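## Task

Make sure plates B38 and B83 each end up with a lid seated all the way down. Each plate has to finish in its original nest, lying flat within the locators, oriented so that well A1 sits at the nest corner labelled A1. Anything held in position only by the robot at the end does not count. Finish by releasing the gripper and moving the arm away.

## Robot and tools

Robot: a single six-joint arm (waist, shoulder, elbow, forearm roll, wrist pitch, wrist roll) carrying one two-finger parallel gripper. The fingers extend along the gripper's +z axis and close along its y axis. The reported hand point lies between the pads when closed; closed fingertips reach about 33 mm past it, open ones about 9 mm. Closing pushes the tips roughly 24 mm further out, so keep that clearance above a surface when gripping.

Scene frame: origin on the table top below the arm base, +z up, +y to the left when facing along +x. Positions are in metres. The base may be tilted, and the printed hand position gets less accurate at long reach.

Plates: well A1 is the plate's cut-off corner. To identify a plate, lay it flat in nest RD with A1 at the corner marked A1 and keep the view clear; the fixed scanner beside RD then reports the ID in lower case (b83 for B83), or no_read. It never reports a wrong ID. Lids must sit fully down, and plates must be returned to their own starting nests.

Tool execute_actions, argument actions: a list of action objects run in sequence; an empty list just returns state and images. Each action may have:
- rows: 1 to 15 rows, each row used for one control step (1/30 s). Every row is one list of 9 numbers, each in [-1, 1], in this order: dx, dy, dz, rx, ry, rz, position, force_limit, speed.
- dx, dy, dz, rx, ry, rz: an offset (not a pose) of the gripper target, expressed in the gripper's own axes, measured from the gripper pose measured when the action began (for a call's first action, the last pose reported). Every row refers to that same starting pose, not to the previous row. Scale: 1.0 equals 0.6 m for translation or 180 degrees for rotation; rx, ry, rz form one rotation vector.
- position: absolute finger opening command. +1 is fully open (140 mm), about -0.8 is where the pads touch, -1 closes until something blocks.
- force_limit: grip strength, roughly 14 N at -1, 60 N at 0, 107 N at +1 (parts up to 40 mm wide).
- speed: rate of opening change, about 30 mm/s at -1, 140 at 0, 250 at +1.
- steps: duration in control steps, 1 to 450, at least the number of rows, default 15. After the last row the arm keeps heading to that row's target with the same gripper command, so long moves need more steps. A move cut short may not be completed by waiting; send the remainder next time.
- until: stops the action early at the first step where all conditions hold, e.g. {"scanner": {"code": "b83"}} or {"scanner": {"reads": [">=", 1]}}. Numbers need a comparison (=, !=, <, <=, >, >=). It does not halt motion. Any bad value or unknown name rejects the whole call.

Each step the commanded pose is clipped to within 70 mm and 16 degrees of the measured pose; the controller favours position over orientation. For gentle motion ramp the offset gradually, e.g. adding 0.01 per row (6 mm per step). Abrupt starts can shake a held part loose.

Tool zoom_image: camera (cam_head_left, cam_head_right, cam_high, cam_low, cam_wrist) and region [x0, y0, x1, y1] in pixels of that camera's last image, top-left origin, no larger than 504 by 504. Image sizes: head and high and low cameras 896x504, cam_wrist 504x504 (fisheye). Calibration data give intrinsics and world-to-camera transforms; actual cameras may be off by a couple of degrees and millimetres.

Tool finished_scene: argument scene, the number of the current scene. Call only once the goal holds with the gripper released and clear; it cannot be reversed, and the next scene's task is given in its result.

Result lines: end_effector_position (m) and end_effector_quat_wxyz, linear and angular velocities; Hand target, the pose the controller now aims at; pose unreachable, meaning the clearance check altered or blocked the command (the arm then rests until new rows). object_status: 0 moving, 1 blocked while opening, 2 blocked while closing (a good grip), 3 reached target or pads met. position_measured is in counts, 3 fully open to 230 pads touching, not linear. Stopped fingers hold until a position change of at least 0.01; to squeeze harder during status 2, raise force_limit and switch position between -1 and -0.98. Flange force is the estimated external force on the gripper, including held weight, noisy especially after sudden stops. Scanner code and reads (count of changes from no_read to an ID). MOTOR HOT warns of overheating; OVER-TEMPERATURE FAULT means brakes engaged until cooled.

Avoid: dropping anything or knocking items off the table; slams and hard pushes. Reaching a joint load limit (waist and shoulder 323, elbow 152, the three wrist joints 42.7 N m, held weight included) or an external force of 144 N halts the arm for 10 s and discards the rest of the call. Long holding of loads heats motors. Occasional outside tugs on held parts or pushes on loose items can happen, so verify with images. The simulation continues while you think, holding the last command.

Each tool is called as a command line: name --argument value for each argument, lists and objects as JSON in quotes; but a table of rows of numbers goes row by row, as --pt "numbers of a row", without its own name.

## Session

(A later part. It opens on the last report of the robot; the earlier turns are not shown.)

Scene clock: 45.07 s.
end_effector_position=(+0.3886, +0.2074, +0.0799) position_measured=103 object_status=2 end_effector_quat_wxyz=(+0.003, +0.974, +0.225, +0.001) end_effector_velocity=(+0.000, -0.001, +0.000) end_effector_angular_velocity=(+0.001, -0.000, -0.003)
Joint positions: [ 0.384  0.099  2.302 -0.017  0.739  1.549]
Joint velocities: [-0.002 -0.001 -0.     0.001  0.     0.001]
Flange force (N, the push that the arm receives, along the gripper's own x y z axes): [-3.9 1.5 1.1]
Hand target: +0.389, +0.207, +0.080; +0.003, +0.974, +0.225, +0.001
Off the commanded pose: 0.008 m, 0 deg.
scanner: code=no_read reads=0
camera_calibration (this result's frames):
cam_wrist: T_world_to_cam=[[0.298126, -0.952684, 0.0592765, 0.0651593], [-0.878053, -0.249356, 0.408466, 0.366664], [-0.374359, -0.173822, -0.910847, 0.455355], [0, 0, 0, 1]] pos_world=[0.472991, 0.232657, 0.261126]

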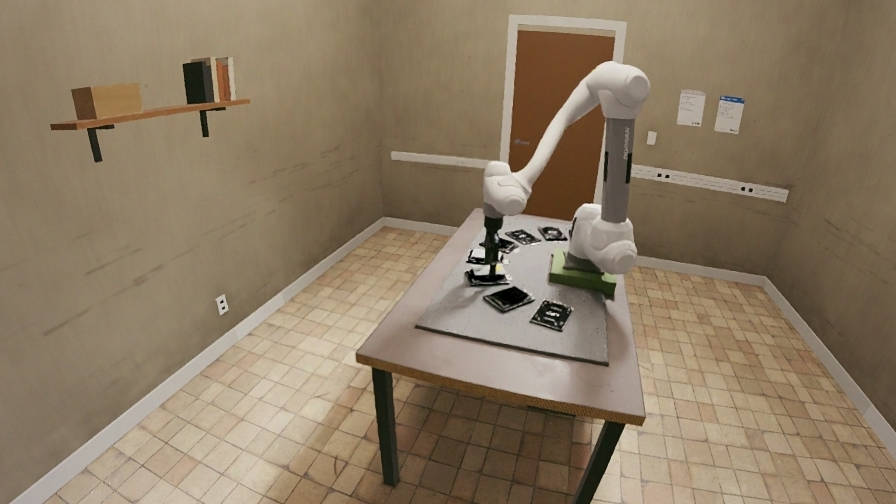

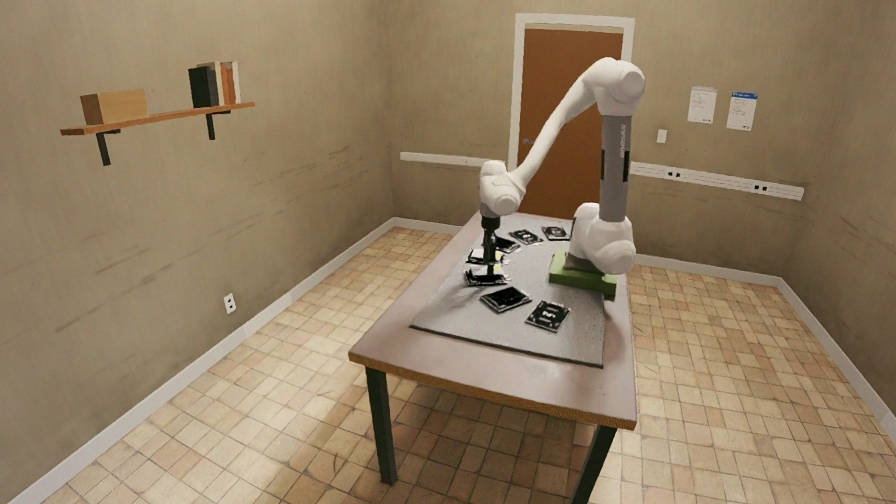

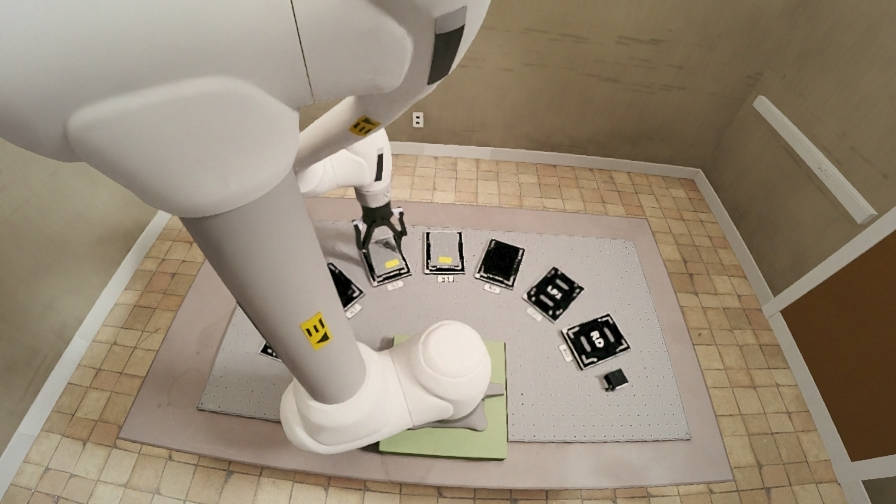

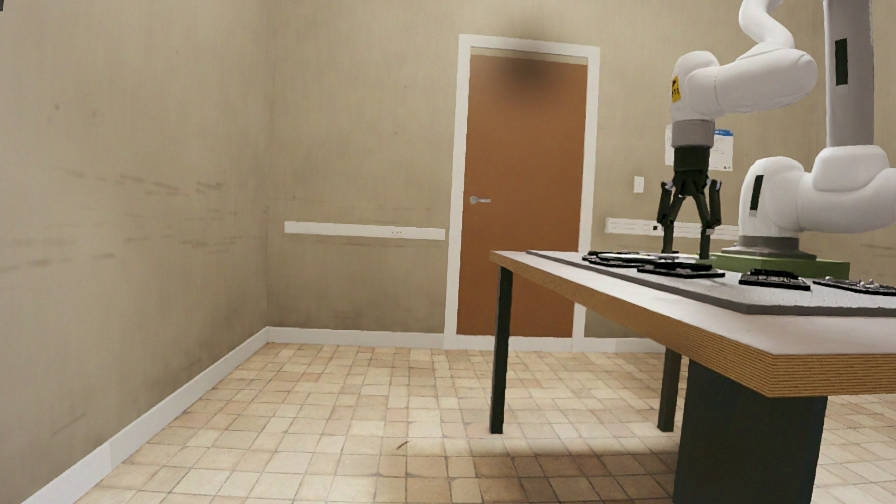

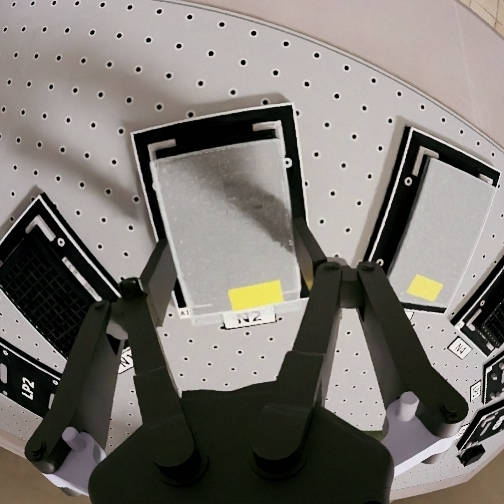

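execute_actions --actions '[{"rows": [[0.00933, -0.00268, 0.0135, 0.0015, -0.00026, 0.0, -1, -0.5, -1]], "steps": 1}]'

Scene clock: 45.73 s.
end_effector_position=(+0.3887, +0.2074, +0.0797) position_measured=103 object_status=2 end_effector_quat_wxyz=(+0.002, +0.974, +0.225, +0.001) end_effector_velocity=(+0.007, +0.009, -0.020) end_effector_angular_velocity=(+0.013, +0.005, -0.001)
Joint positions: [ 0.384  0.099  2.302 -0.017  0.738  1.549]
Joint velocities: [ 0.001  0.046 -0.     0.02  -0.047 -0.012]
Flange force (N, the push that the arm receives, along the gripper's own x y z axes): [-2.5 2.7 2.7]
Hand target: +0.393, +0.211, +0.072; +0.000, +0.974, +0.225, +0.000
Off the commanded pose: 0.010 m, 0 deg.
scanner: code=no_read reads=0
camera_calibration (this result's frames):
cam_wrist: T_world_to_cam=[[0.2979, -0.952762, 0.0591603, 0.0652211], [-0.878111, -0.249197, 0.408439, 0.366794], [-0.374403, -0.173623, -0.910866, 0.455226], [0, 0, 0, 1]] pos_world=[0.473094, 0.232582, 0.260979]

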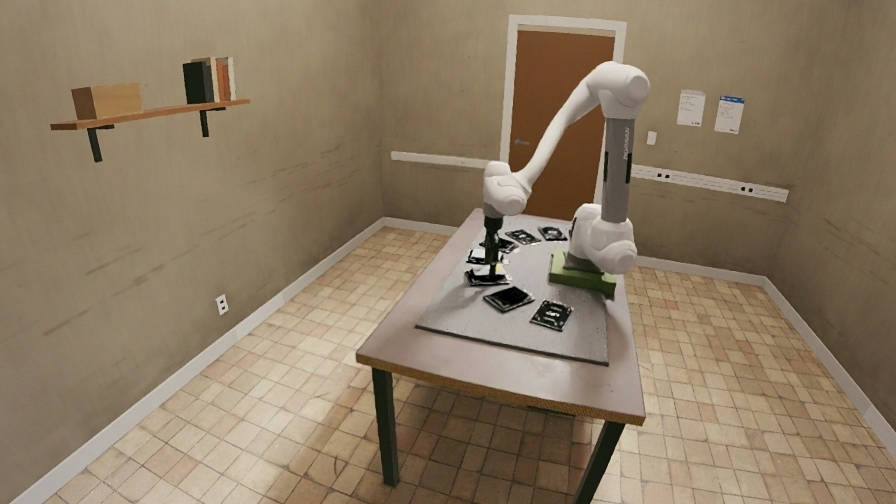

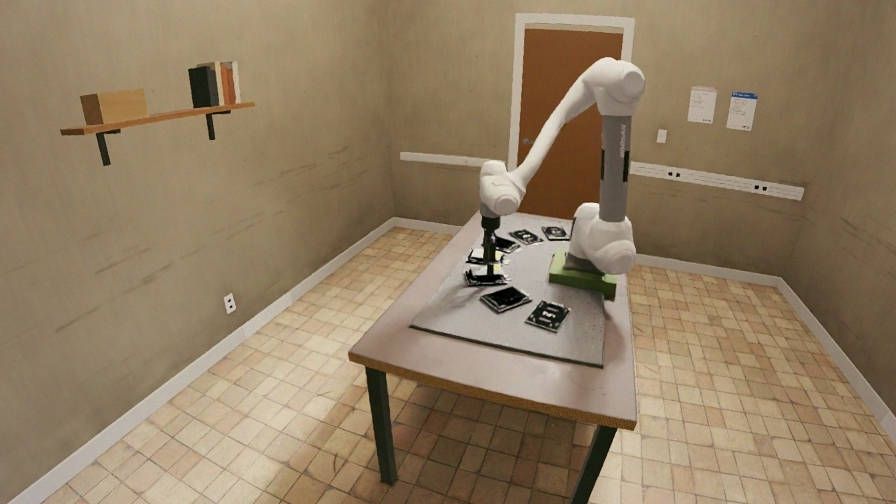

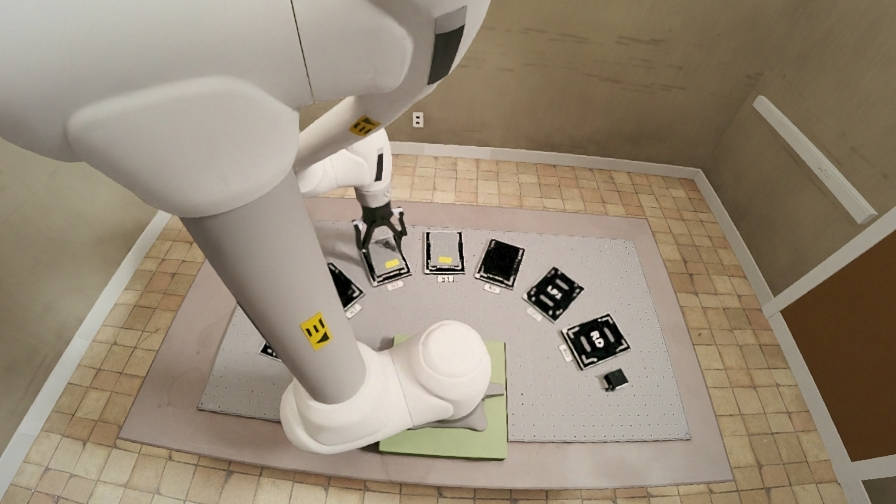

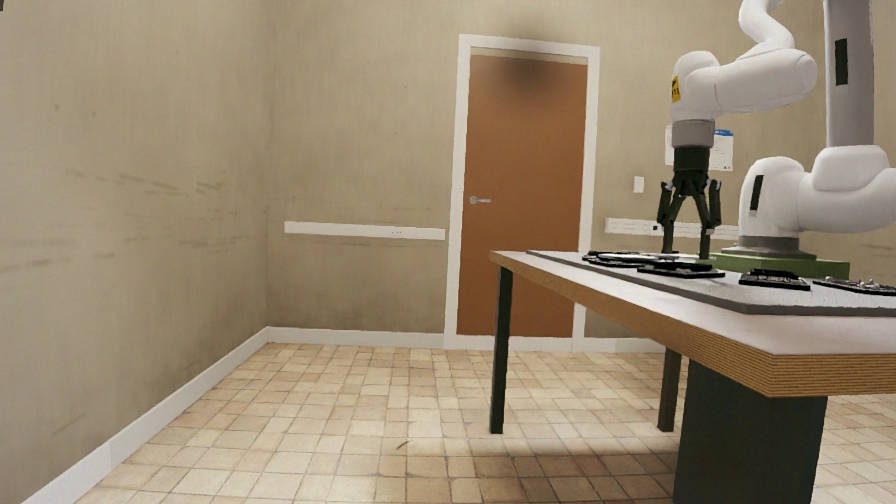

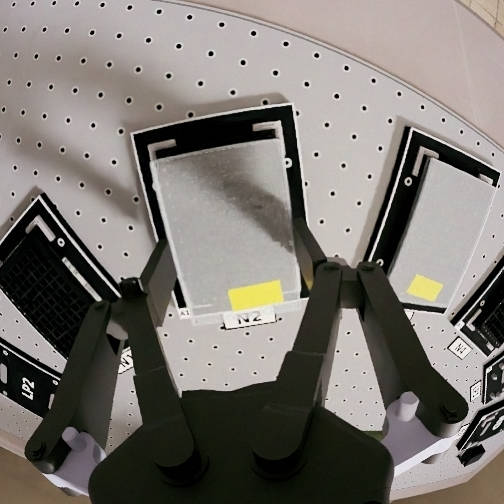

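execute_actions --actions '[]'

zoom_image --camera "cam_wrist" --region '[110, 110, 170, 170]'

zoom_image --camera "cam_wrist" --region '[260, 85, 320, 145]'

Scene clock: 46.23 s.
end_effector_position=(+0.3927, +0.2111, +0.0720) position_measured=103 object_status=2 end_effector_quat_wxyz=(+0.000, +0.974, +0.225, +0.000) end_effector_velocity=(+0.000, +0.000, +0.000) end_effector_angular_velocity=(+0.000, +0.000, -0.002)
Joint positions: [ 0.384  0.12   2.298 -0.01   0.722  1.545]
Joint velocities: [-0.     0.    -0.     0.     0.     0.002]
Flange force (N, the push that the arm receives, along the gripper's own x y z axes): [-1.1 2.5 5.5]
Hand target: +0.393, +0.211, +0.072; +0.000, +0.974, +0.225, +0.000
Off the commanded pose: 0.000 m, 0 deg.
scanner: code=no_read reads=0
camera_calibration (this result's frames):
cam_wrist: T_world_to_cam=[[0.298201, -0.952924, 0.0548816, 0.0682813], [-0.876943, -0.250813, 0.409955, 0.374246], [-0.376891, -0.170377, -0.910453, 0.450579], [0, 0, 0, 1]] pos_world=[0.47765, 0.235701, 0.253059]

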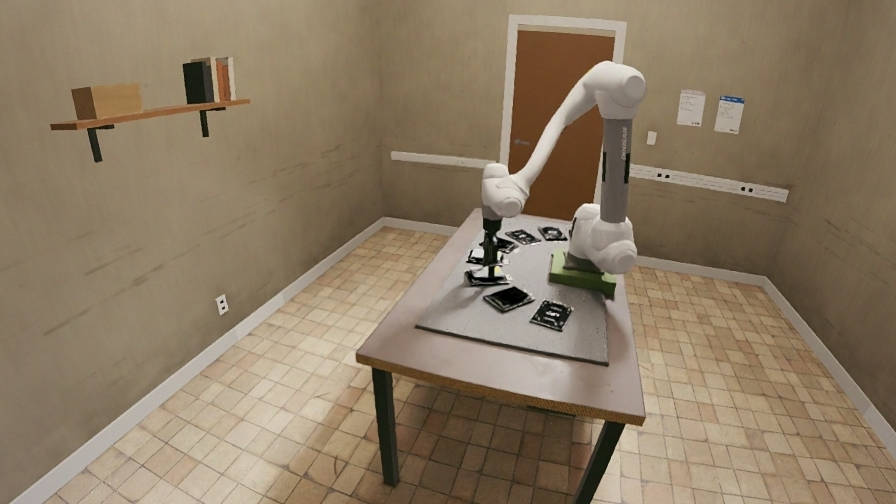

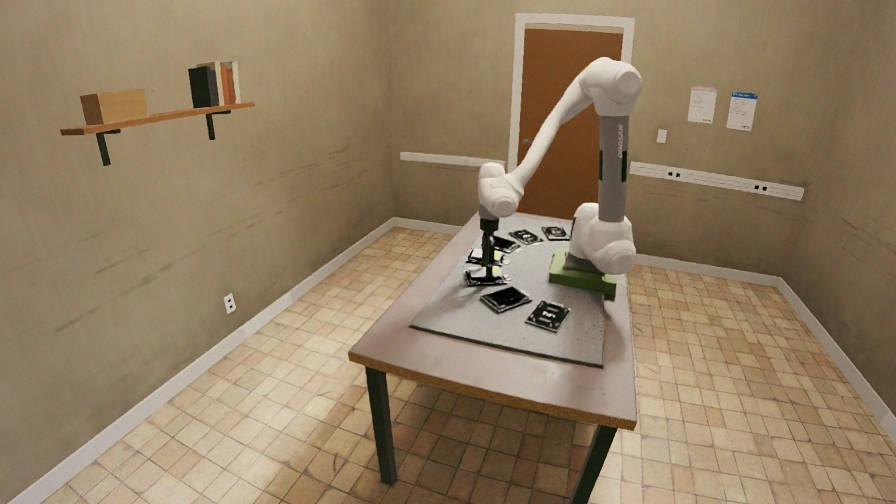

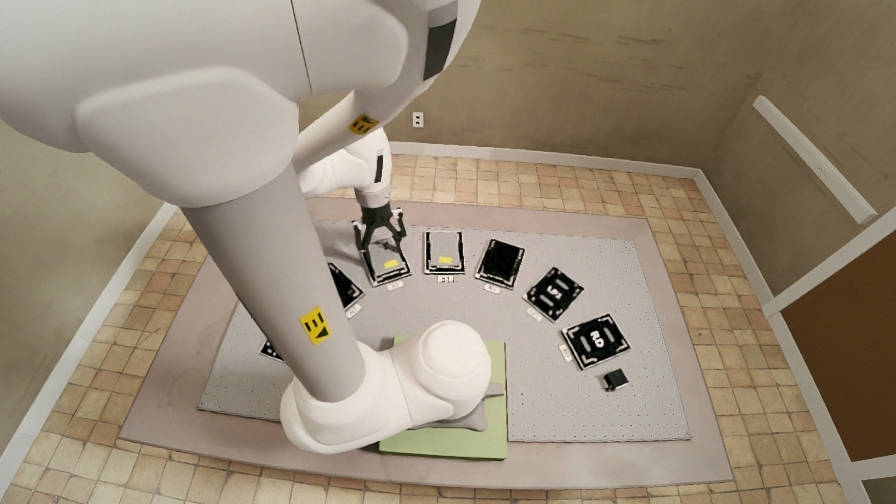

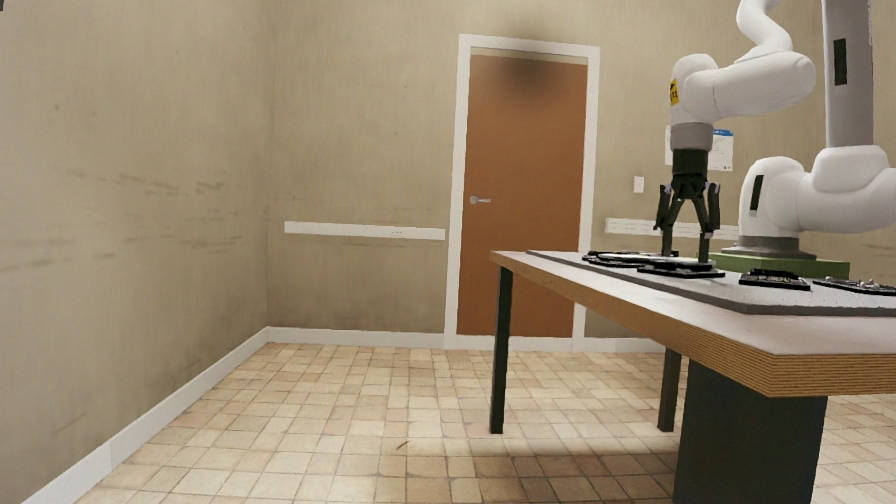

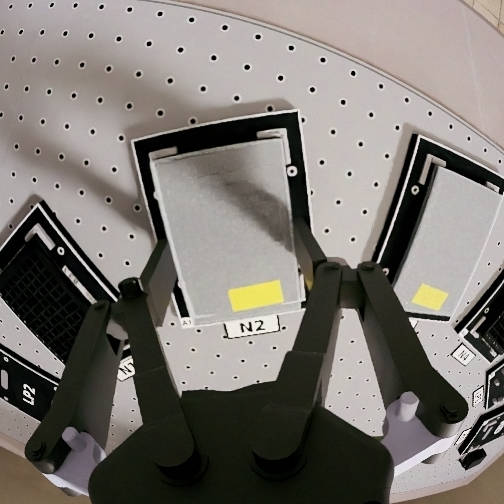

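Region (110, 110, 170, 170) of cam_wrist's 504x504 image, scaled by 8.400, with more detail than that image has.

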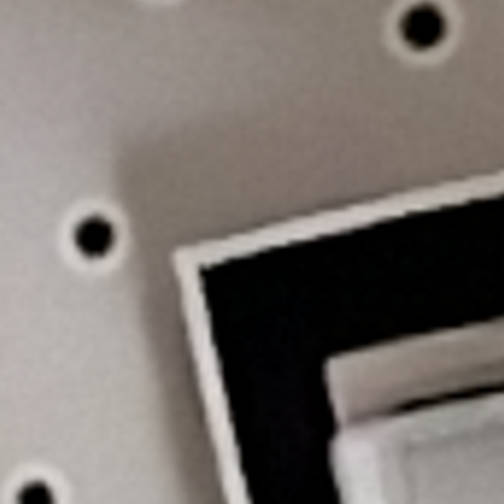

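Region (260, 85, 320, 145) of cam_wrist's 504x504 image, scaled by 8.400, with more detail than that image has.

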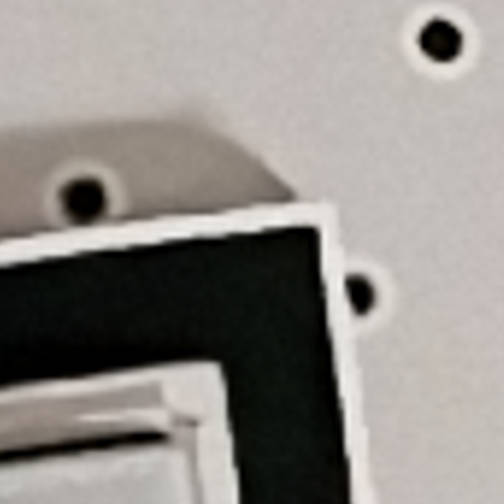

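zoom_image --camera "cam_wrist" --region '[140, 120, 300, 200]'

zoom_image --camera "cam_wrist" --region '[170, 270, 320, 345]'

Region (140, 120, 300, 200) of cam_wrist's 504x504 image, scaled by 3.150, with more detail than that image has.

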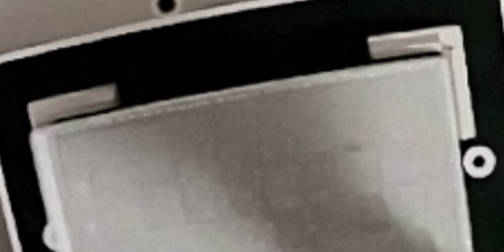

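Region (170, 270, 320, 345) of cam_wrist's 504x504 image, scaled by 3.360, with more detail than that image has.

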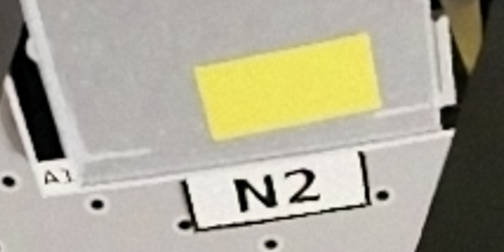

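execute_actions --actions '[{"rows": [[-0.00217, 0.0, 0.0055, 0.0, 0.0, 0.0004, -1, -0.5, -1]], "steps": 1}]'

Scene clock: 48.37 s.
end_effector_position=(+0.3929, +0.2112, +0.0718) position_measured=103 object_status=2 end_effector_quat_wxyz=(+0.000, +0.974, +0.225, +0.000) end_effector_velocity=(+0.010, +0.004, -0.012) end_effector_angular_velocity=(+0.012, -0.028, +0.001)
Joint positions: [ 0.384  0.12   2.298 -0.01   0.722  1.545]
Joint velocities: [ 0.     0.02   0.007 -0.002 -0.057  0.001]
Flange force (N, the push that the arm receives, along the gripper's own x y z axes): [-2.1 -0.5 3.4]
Hand target: +0.392, +0.211, +0.069; +0.000, +0.974, +0.225, +0.000
Off the commanded pose: 0.004 m, 0 deg.
scanner: code=no_read reads=0
camera_calibration (this result's frames):
cam_wrist: T_world_to_cam=[[0.298198, -0.952928, 0.0548378, 0.0683191], [-0.87706, -0.250882, 0.409664, 0.374516], [-0.376623, -0.170257, -0.910587, 0.450418], [0, 0, 0, 1]] pos_world=[0.477738, 0.235749, 0.252972]

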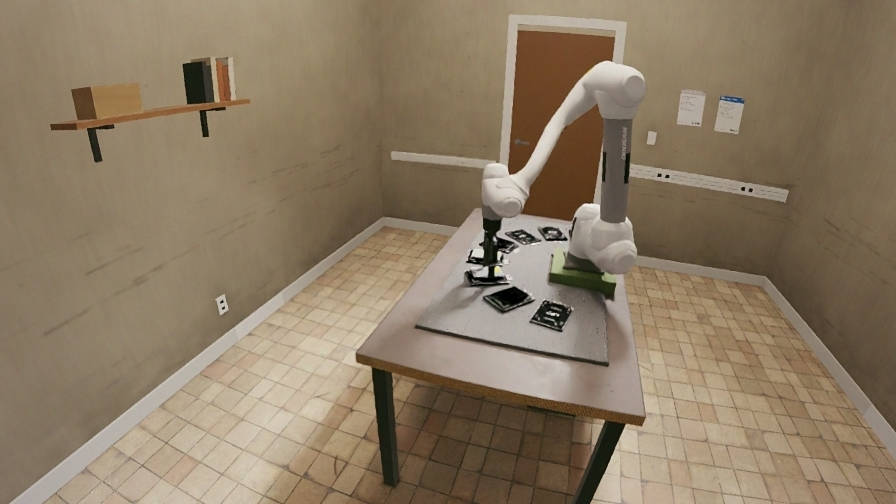

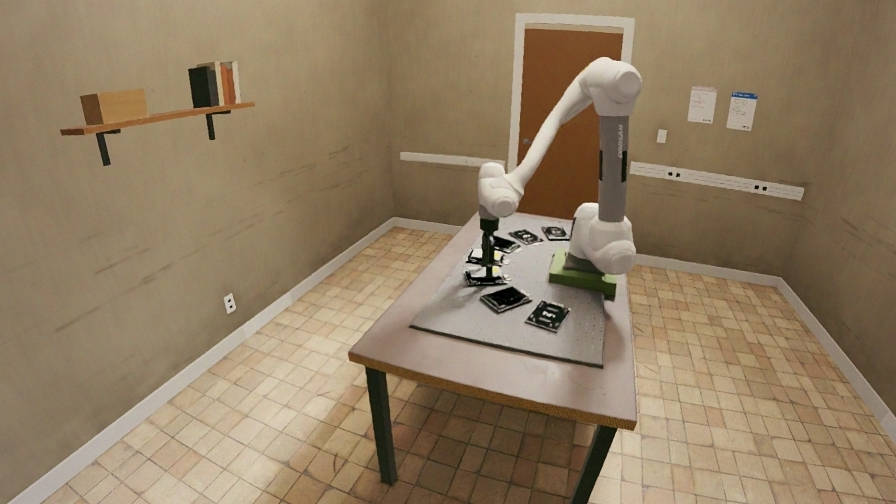

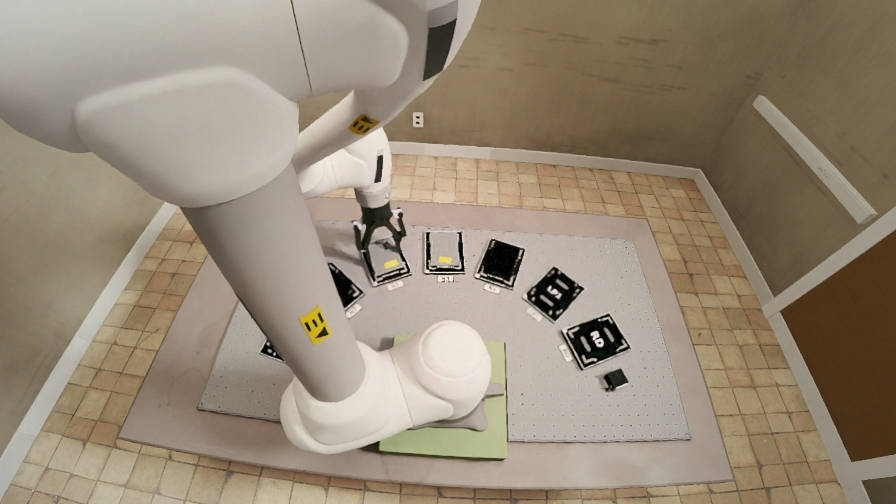

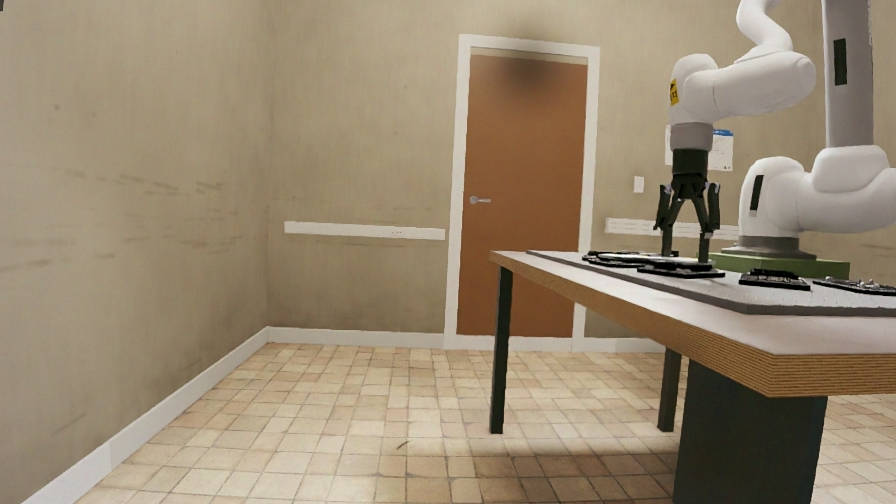

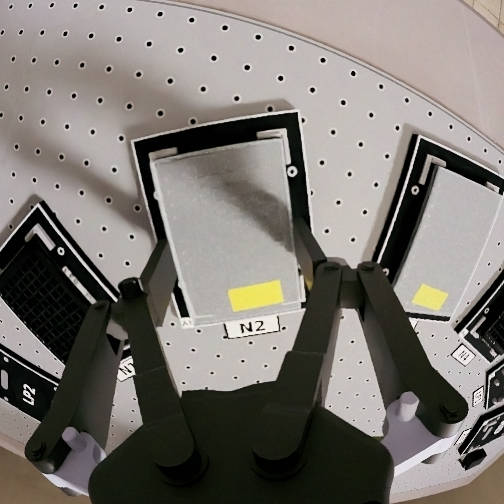

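execute_actions --actions '[]'

zoom_image --camera "cam_wrist" --region '[110, 110, 170, 170]'

zoom_image --camera "cam_wrist" --region '[260, 85, 320, 145]'

Scene clock: 48.67 s.
end_effector_position=(+0.3916, +0.2107, +0.0687) position_measured=103 object_status=2 end_effector_quat_wxyz=(+0.000, +0.974, +0.225, +0.000) end_effector_velocity=(-0.001, -0.001, -0.001) end_effector_angular_velocity=(-0.001, +0.002, -0.005)
Joint positions: [ 0.384  0.123  2.303 -0.01   0.714  1.546]
Joint velocities: [-0.001  0.     0.002  0.    -0.     0.004]
Flange force (N, the push that the arm receives, along the gripper's own x y z axes): [-1.6 3.6 3.6]
Hand target: +0.392, +0.211, +0.069; +0.000, +0.974, +0.225, +0.000
Off the commanded pose: 0.000 m, 0 deg.
scanner: code=no_read reads=0
camera_calibration (this result's frames):
cam_wrist: T_world_to_cam=[[0.297126, -0.953265, 0.0547891, 0.0688618], [-0.877231, -0.249867, 0.409918, 0.374351], [-0.37707, -0.16986, -0.910475, 0.447111], [0, 0, 0, 1]] pos_world=[0.476524, 0.235128, 0.249857]

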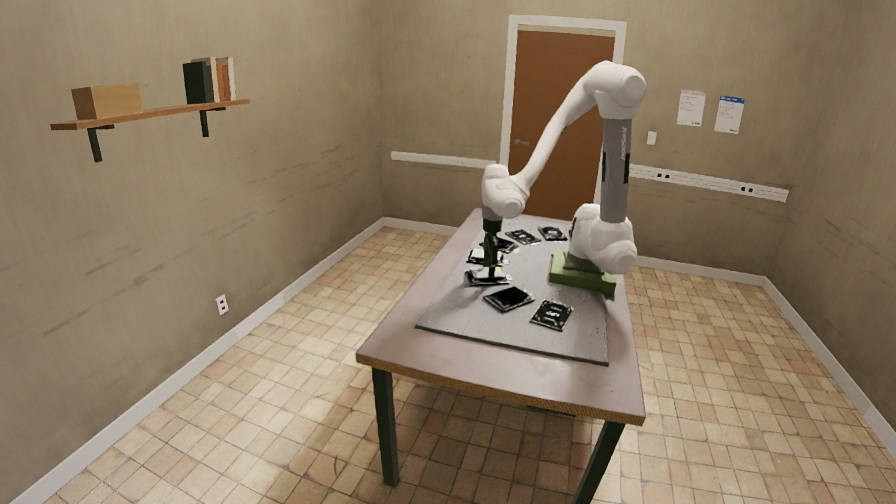

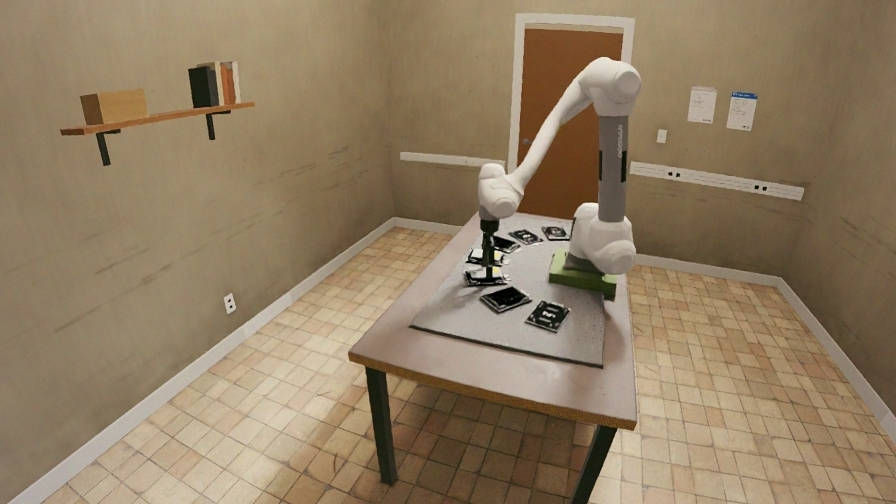

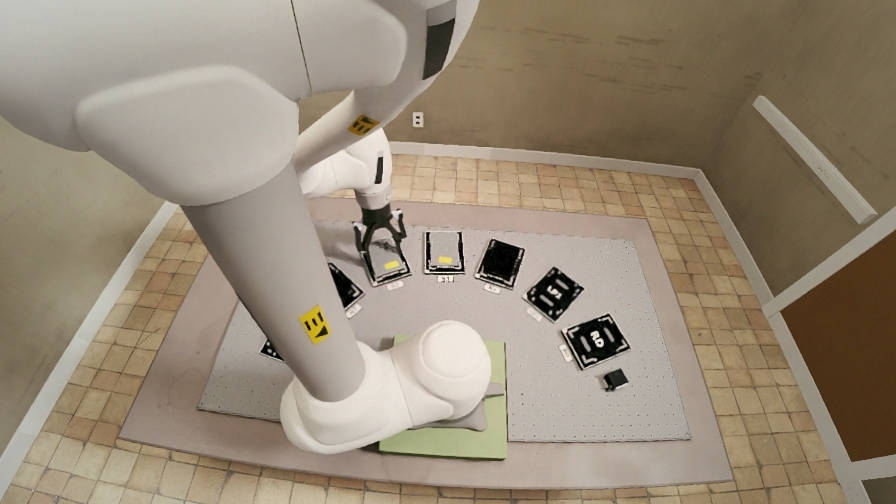

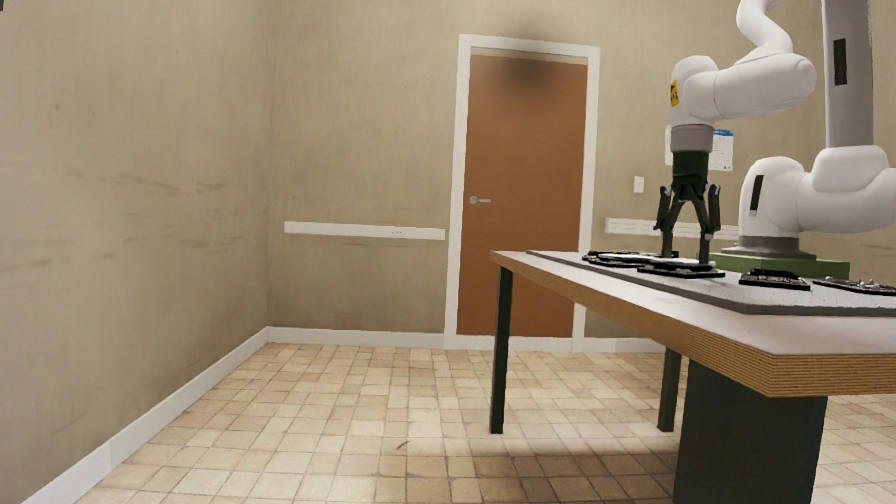

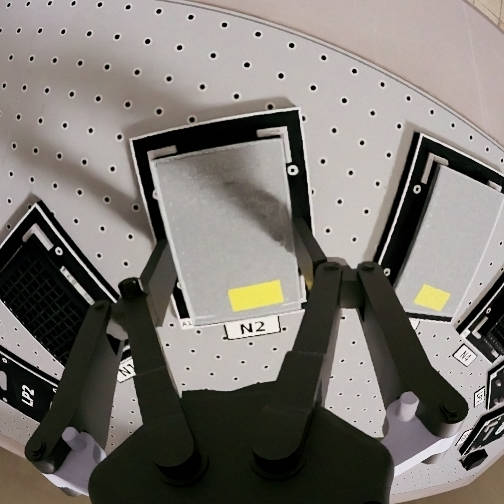

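Region (110, 110, 170, 170) of cam_wrist's 504x504 image, scaled by 8.400, with more detail than that image has.

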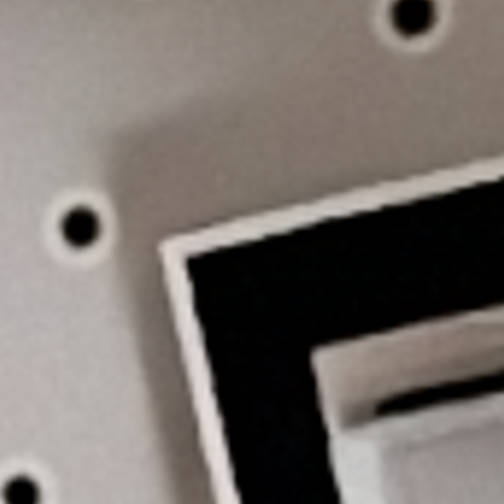

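Region (260, 85, 320, 145) of cam_wrist's 504x504 image, scaled by 8.400, with more detail than that image has.

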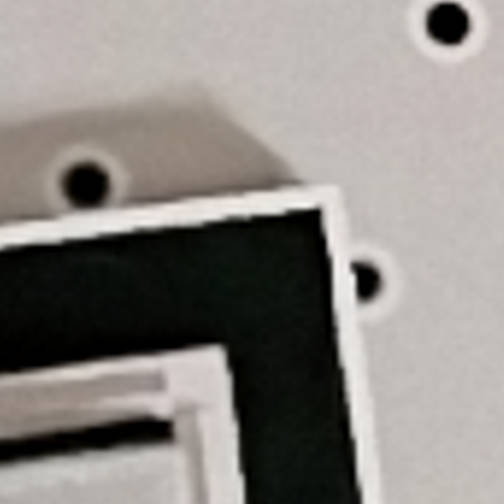

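execute_actions --actions '[{"rows": [[0.0, 0.0, 0.0035, 0.0, 0.0, 0.0, -1, -0.5, -1]], "steps": 1}]'

Scene clock: 48.77 s.
end_effector_position=(+0.3916, +0.2106, +0.0686) position_measured=103 object_status=2 end_effector_quat_wxyz=(+0.000, +0.974, +0.225, +0.000) end_effector_velocity=(+0.003, +0.002, -0.012) end_effector_angular_velocity=(+0.003, -0.006, +0.002)
Joint positions: [ 0.384  0.124  2.303 -0.01   0.714  1.546]
Joint velocities: [ 0.     0.021  0.008 -0.    -0.036 -0.001]
Flange force (N, the push that the arm receives, along the gripper's own x y z axes): [-1.7 4.6 6.4]
Hand target: +0.392, +0.211, +0.067; +0.000, +0.974, +0.225, +0.000
Off the commanded pose: 0.002 m, 0 deg.
scanner: code=no_read reads=0
camera_calibration (this result's frames):
cam_wrist: T_world_to_cam=[[0.297037, -0.953293, 0.054787, 0.068883], [-0.87725, -0.249784, 0.409927, 0.374394], [-0.377095, -0.169825, -0.910472, 0.446942], [0, 0, 0, 1]] pos_world=[0.476516, 0.235085, 0.24968]

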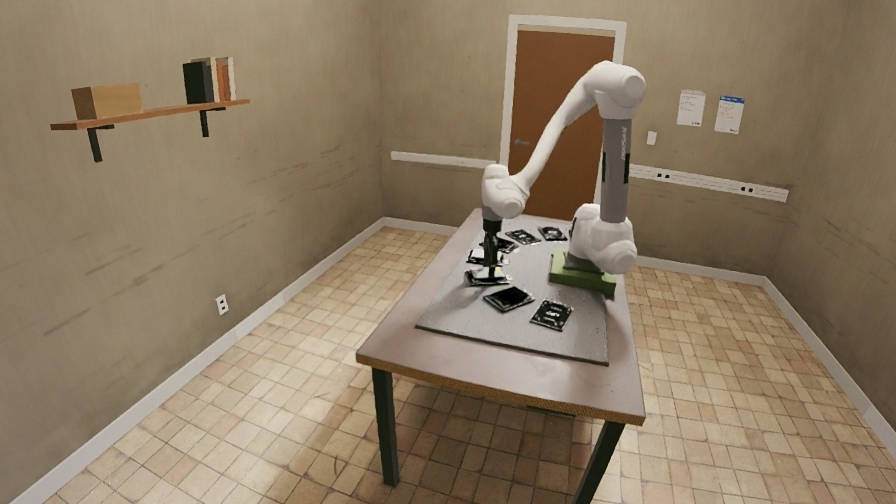

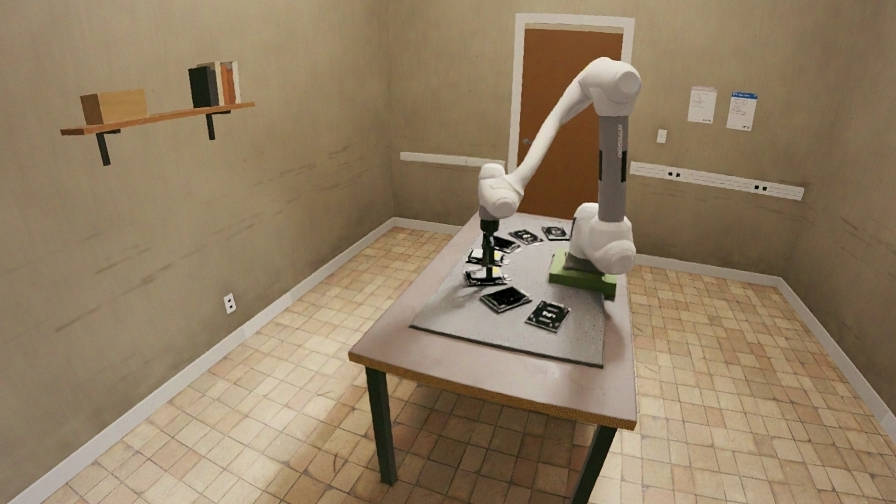

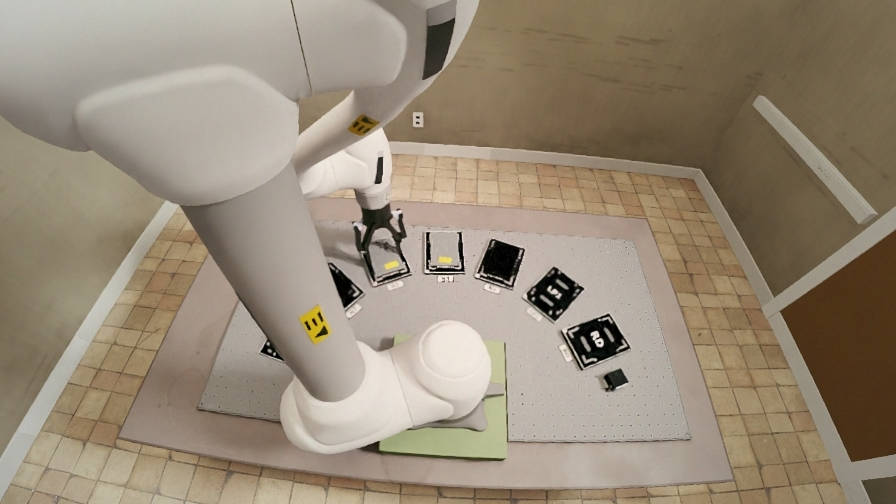

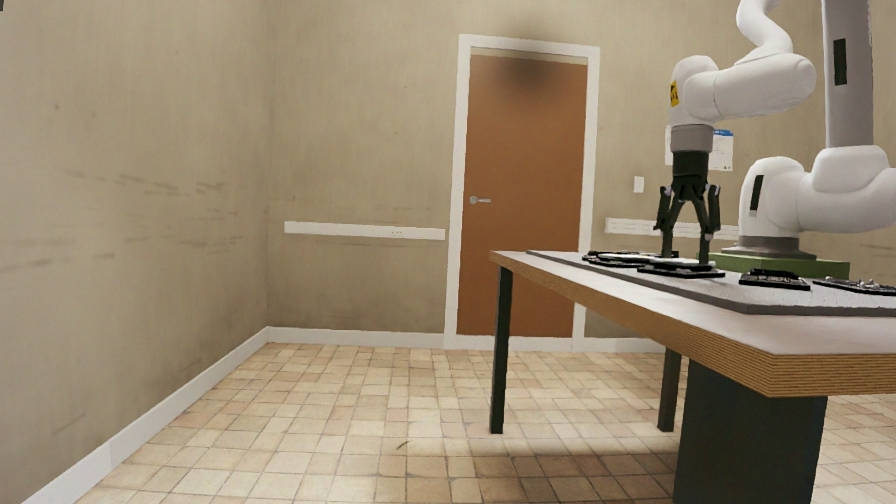

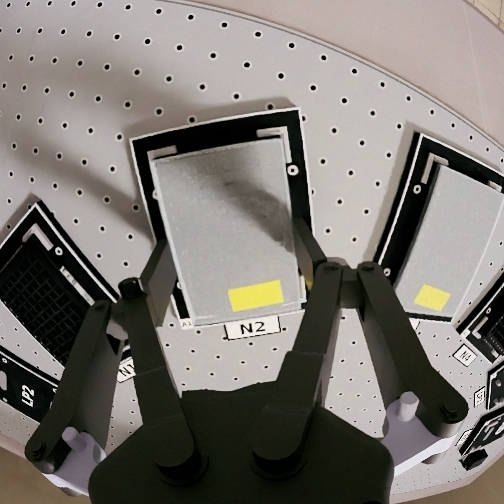

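zoom_image --camera "cam_low" --region '[580, 230, 740, 290]'

execute_actions --actions '[]'

Region (580, 230, 740, 290) of cam_low's 896x504 image, scaled by 3.150, with more detail than that image has; it fills the top 189 rows of this view, and the rest is white.

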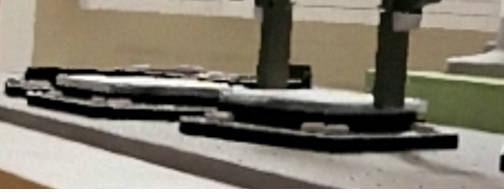

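Scene clock: 49.03 s.
end_effector_position=(+0.3916, +0.2107, +0.0667) position_measured=103 object_status=2 end_effector_quat_wxyz=(+0.000, +0.974, +0.225, +0.000) end_effector_velocity=(+0.000, +0.000, -0.000) end_effector_angular_velocity=(+0.000, +0.001, -0.000)
Joint positions: [ 0.384  0.127  2.304 -0.01   0.709  1.546]
Joint velocities: [-0.     0.001 -0.     0.001 -0.    -0.001]
Flange force (N, the push that the arm receives, along the gripper's own x y z axes): [0.4 5.1 4.5]
Hand target: +0.392, +0.211, +0.067; +0.000, +0.974, +0.225, +0.000
Off the commanded pose: 0.000 m, 0 deg.
scanner: code=no_read reads=0
camera_calibration (this result's frames):
cam_wrist: T_world_to_cam=[[0.29706, -0.953288, 0.0547519, 0.0690042], [-0.877239, -0.249818, 0.40993, 0.375186], [-0.377104, -0.169804, -0.910472, 0.445238], [0, 0, 0, 1]] pos_world=[0.47653, 0.235112, 0.247799]

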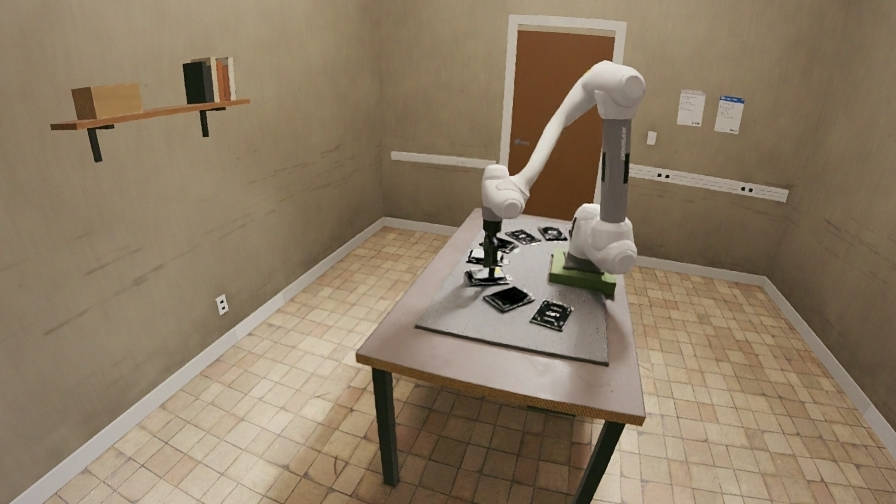

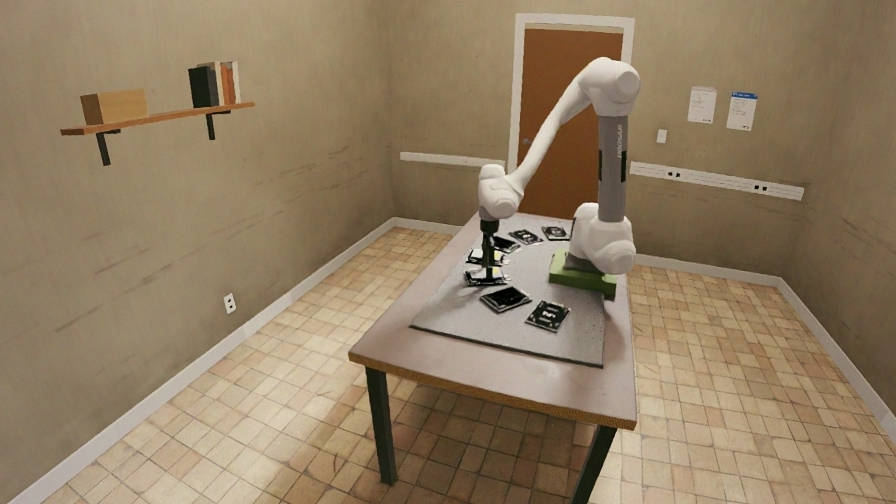

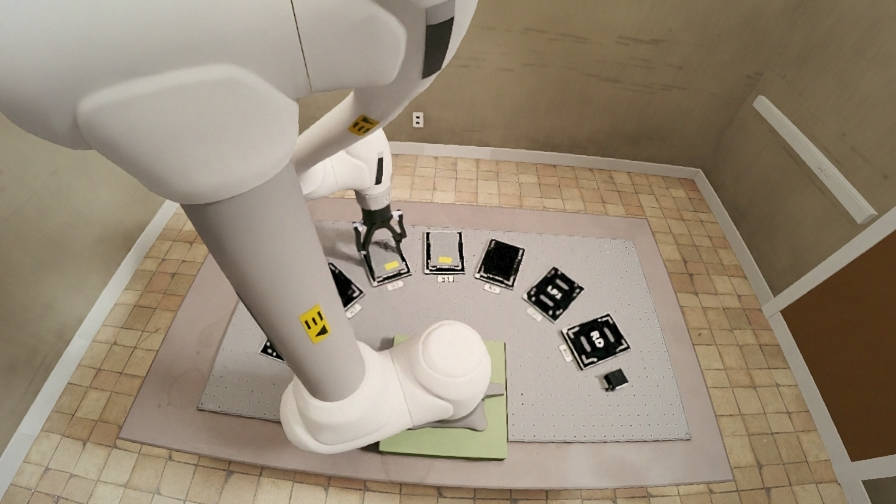

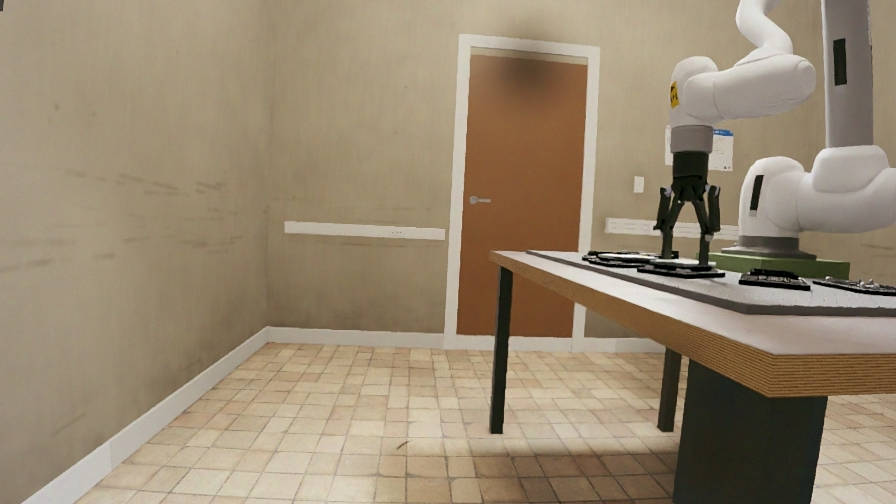

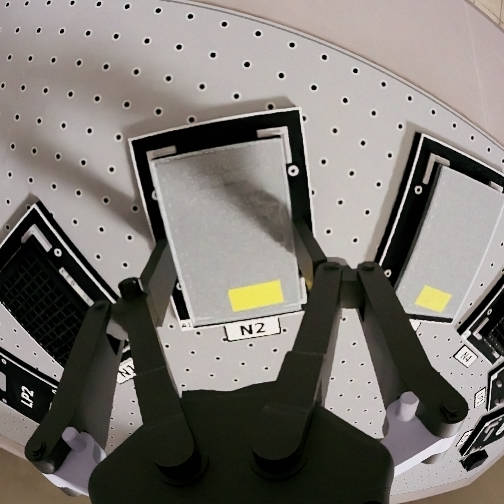

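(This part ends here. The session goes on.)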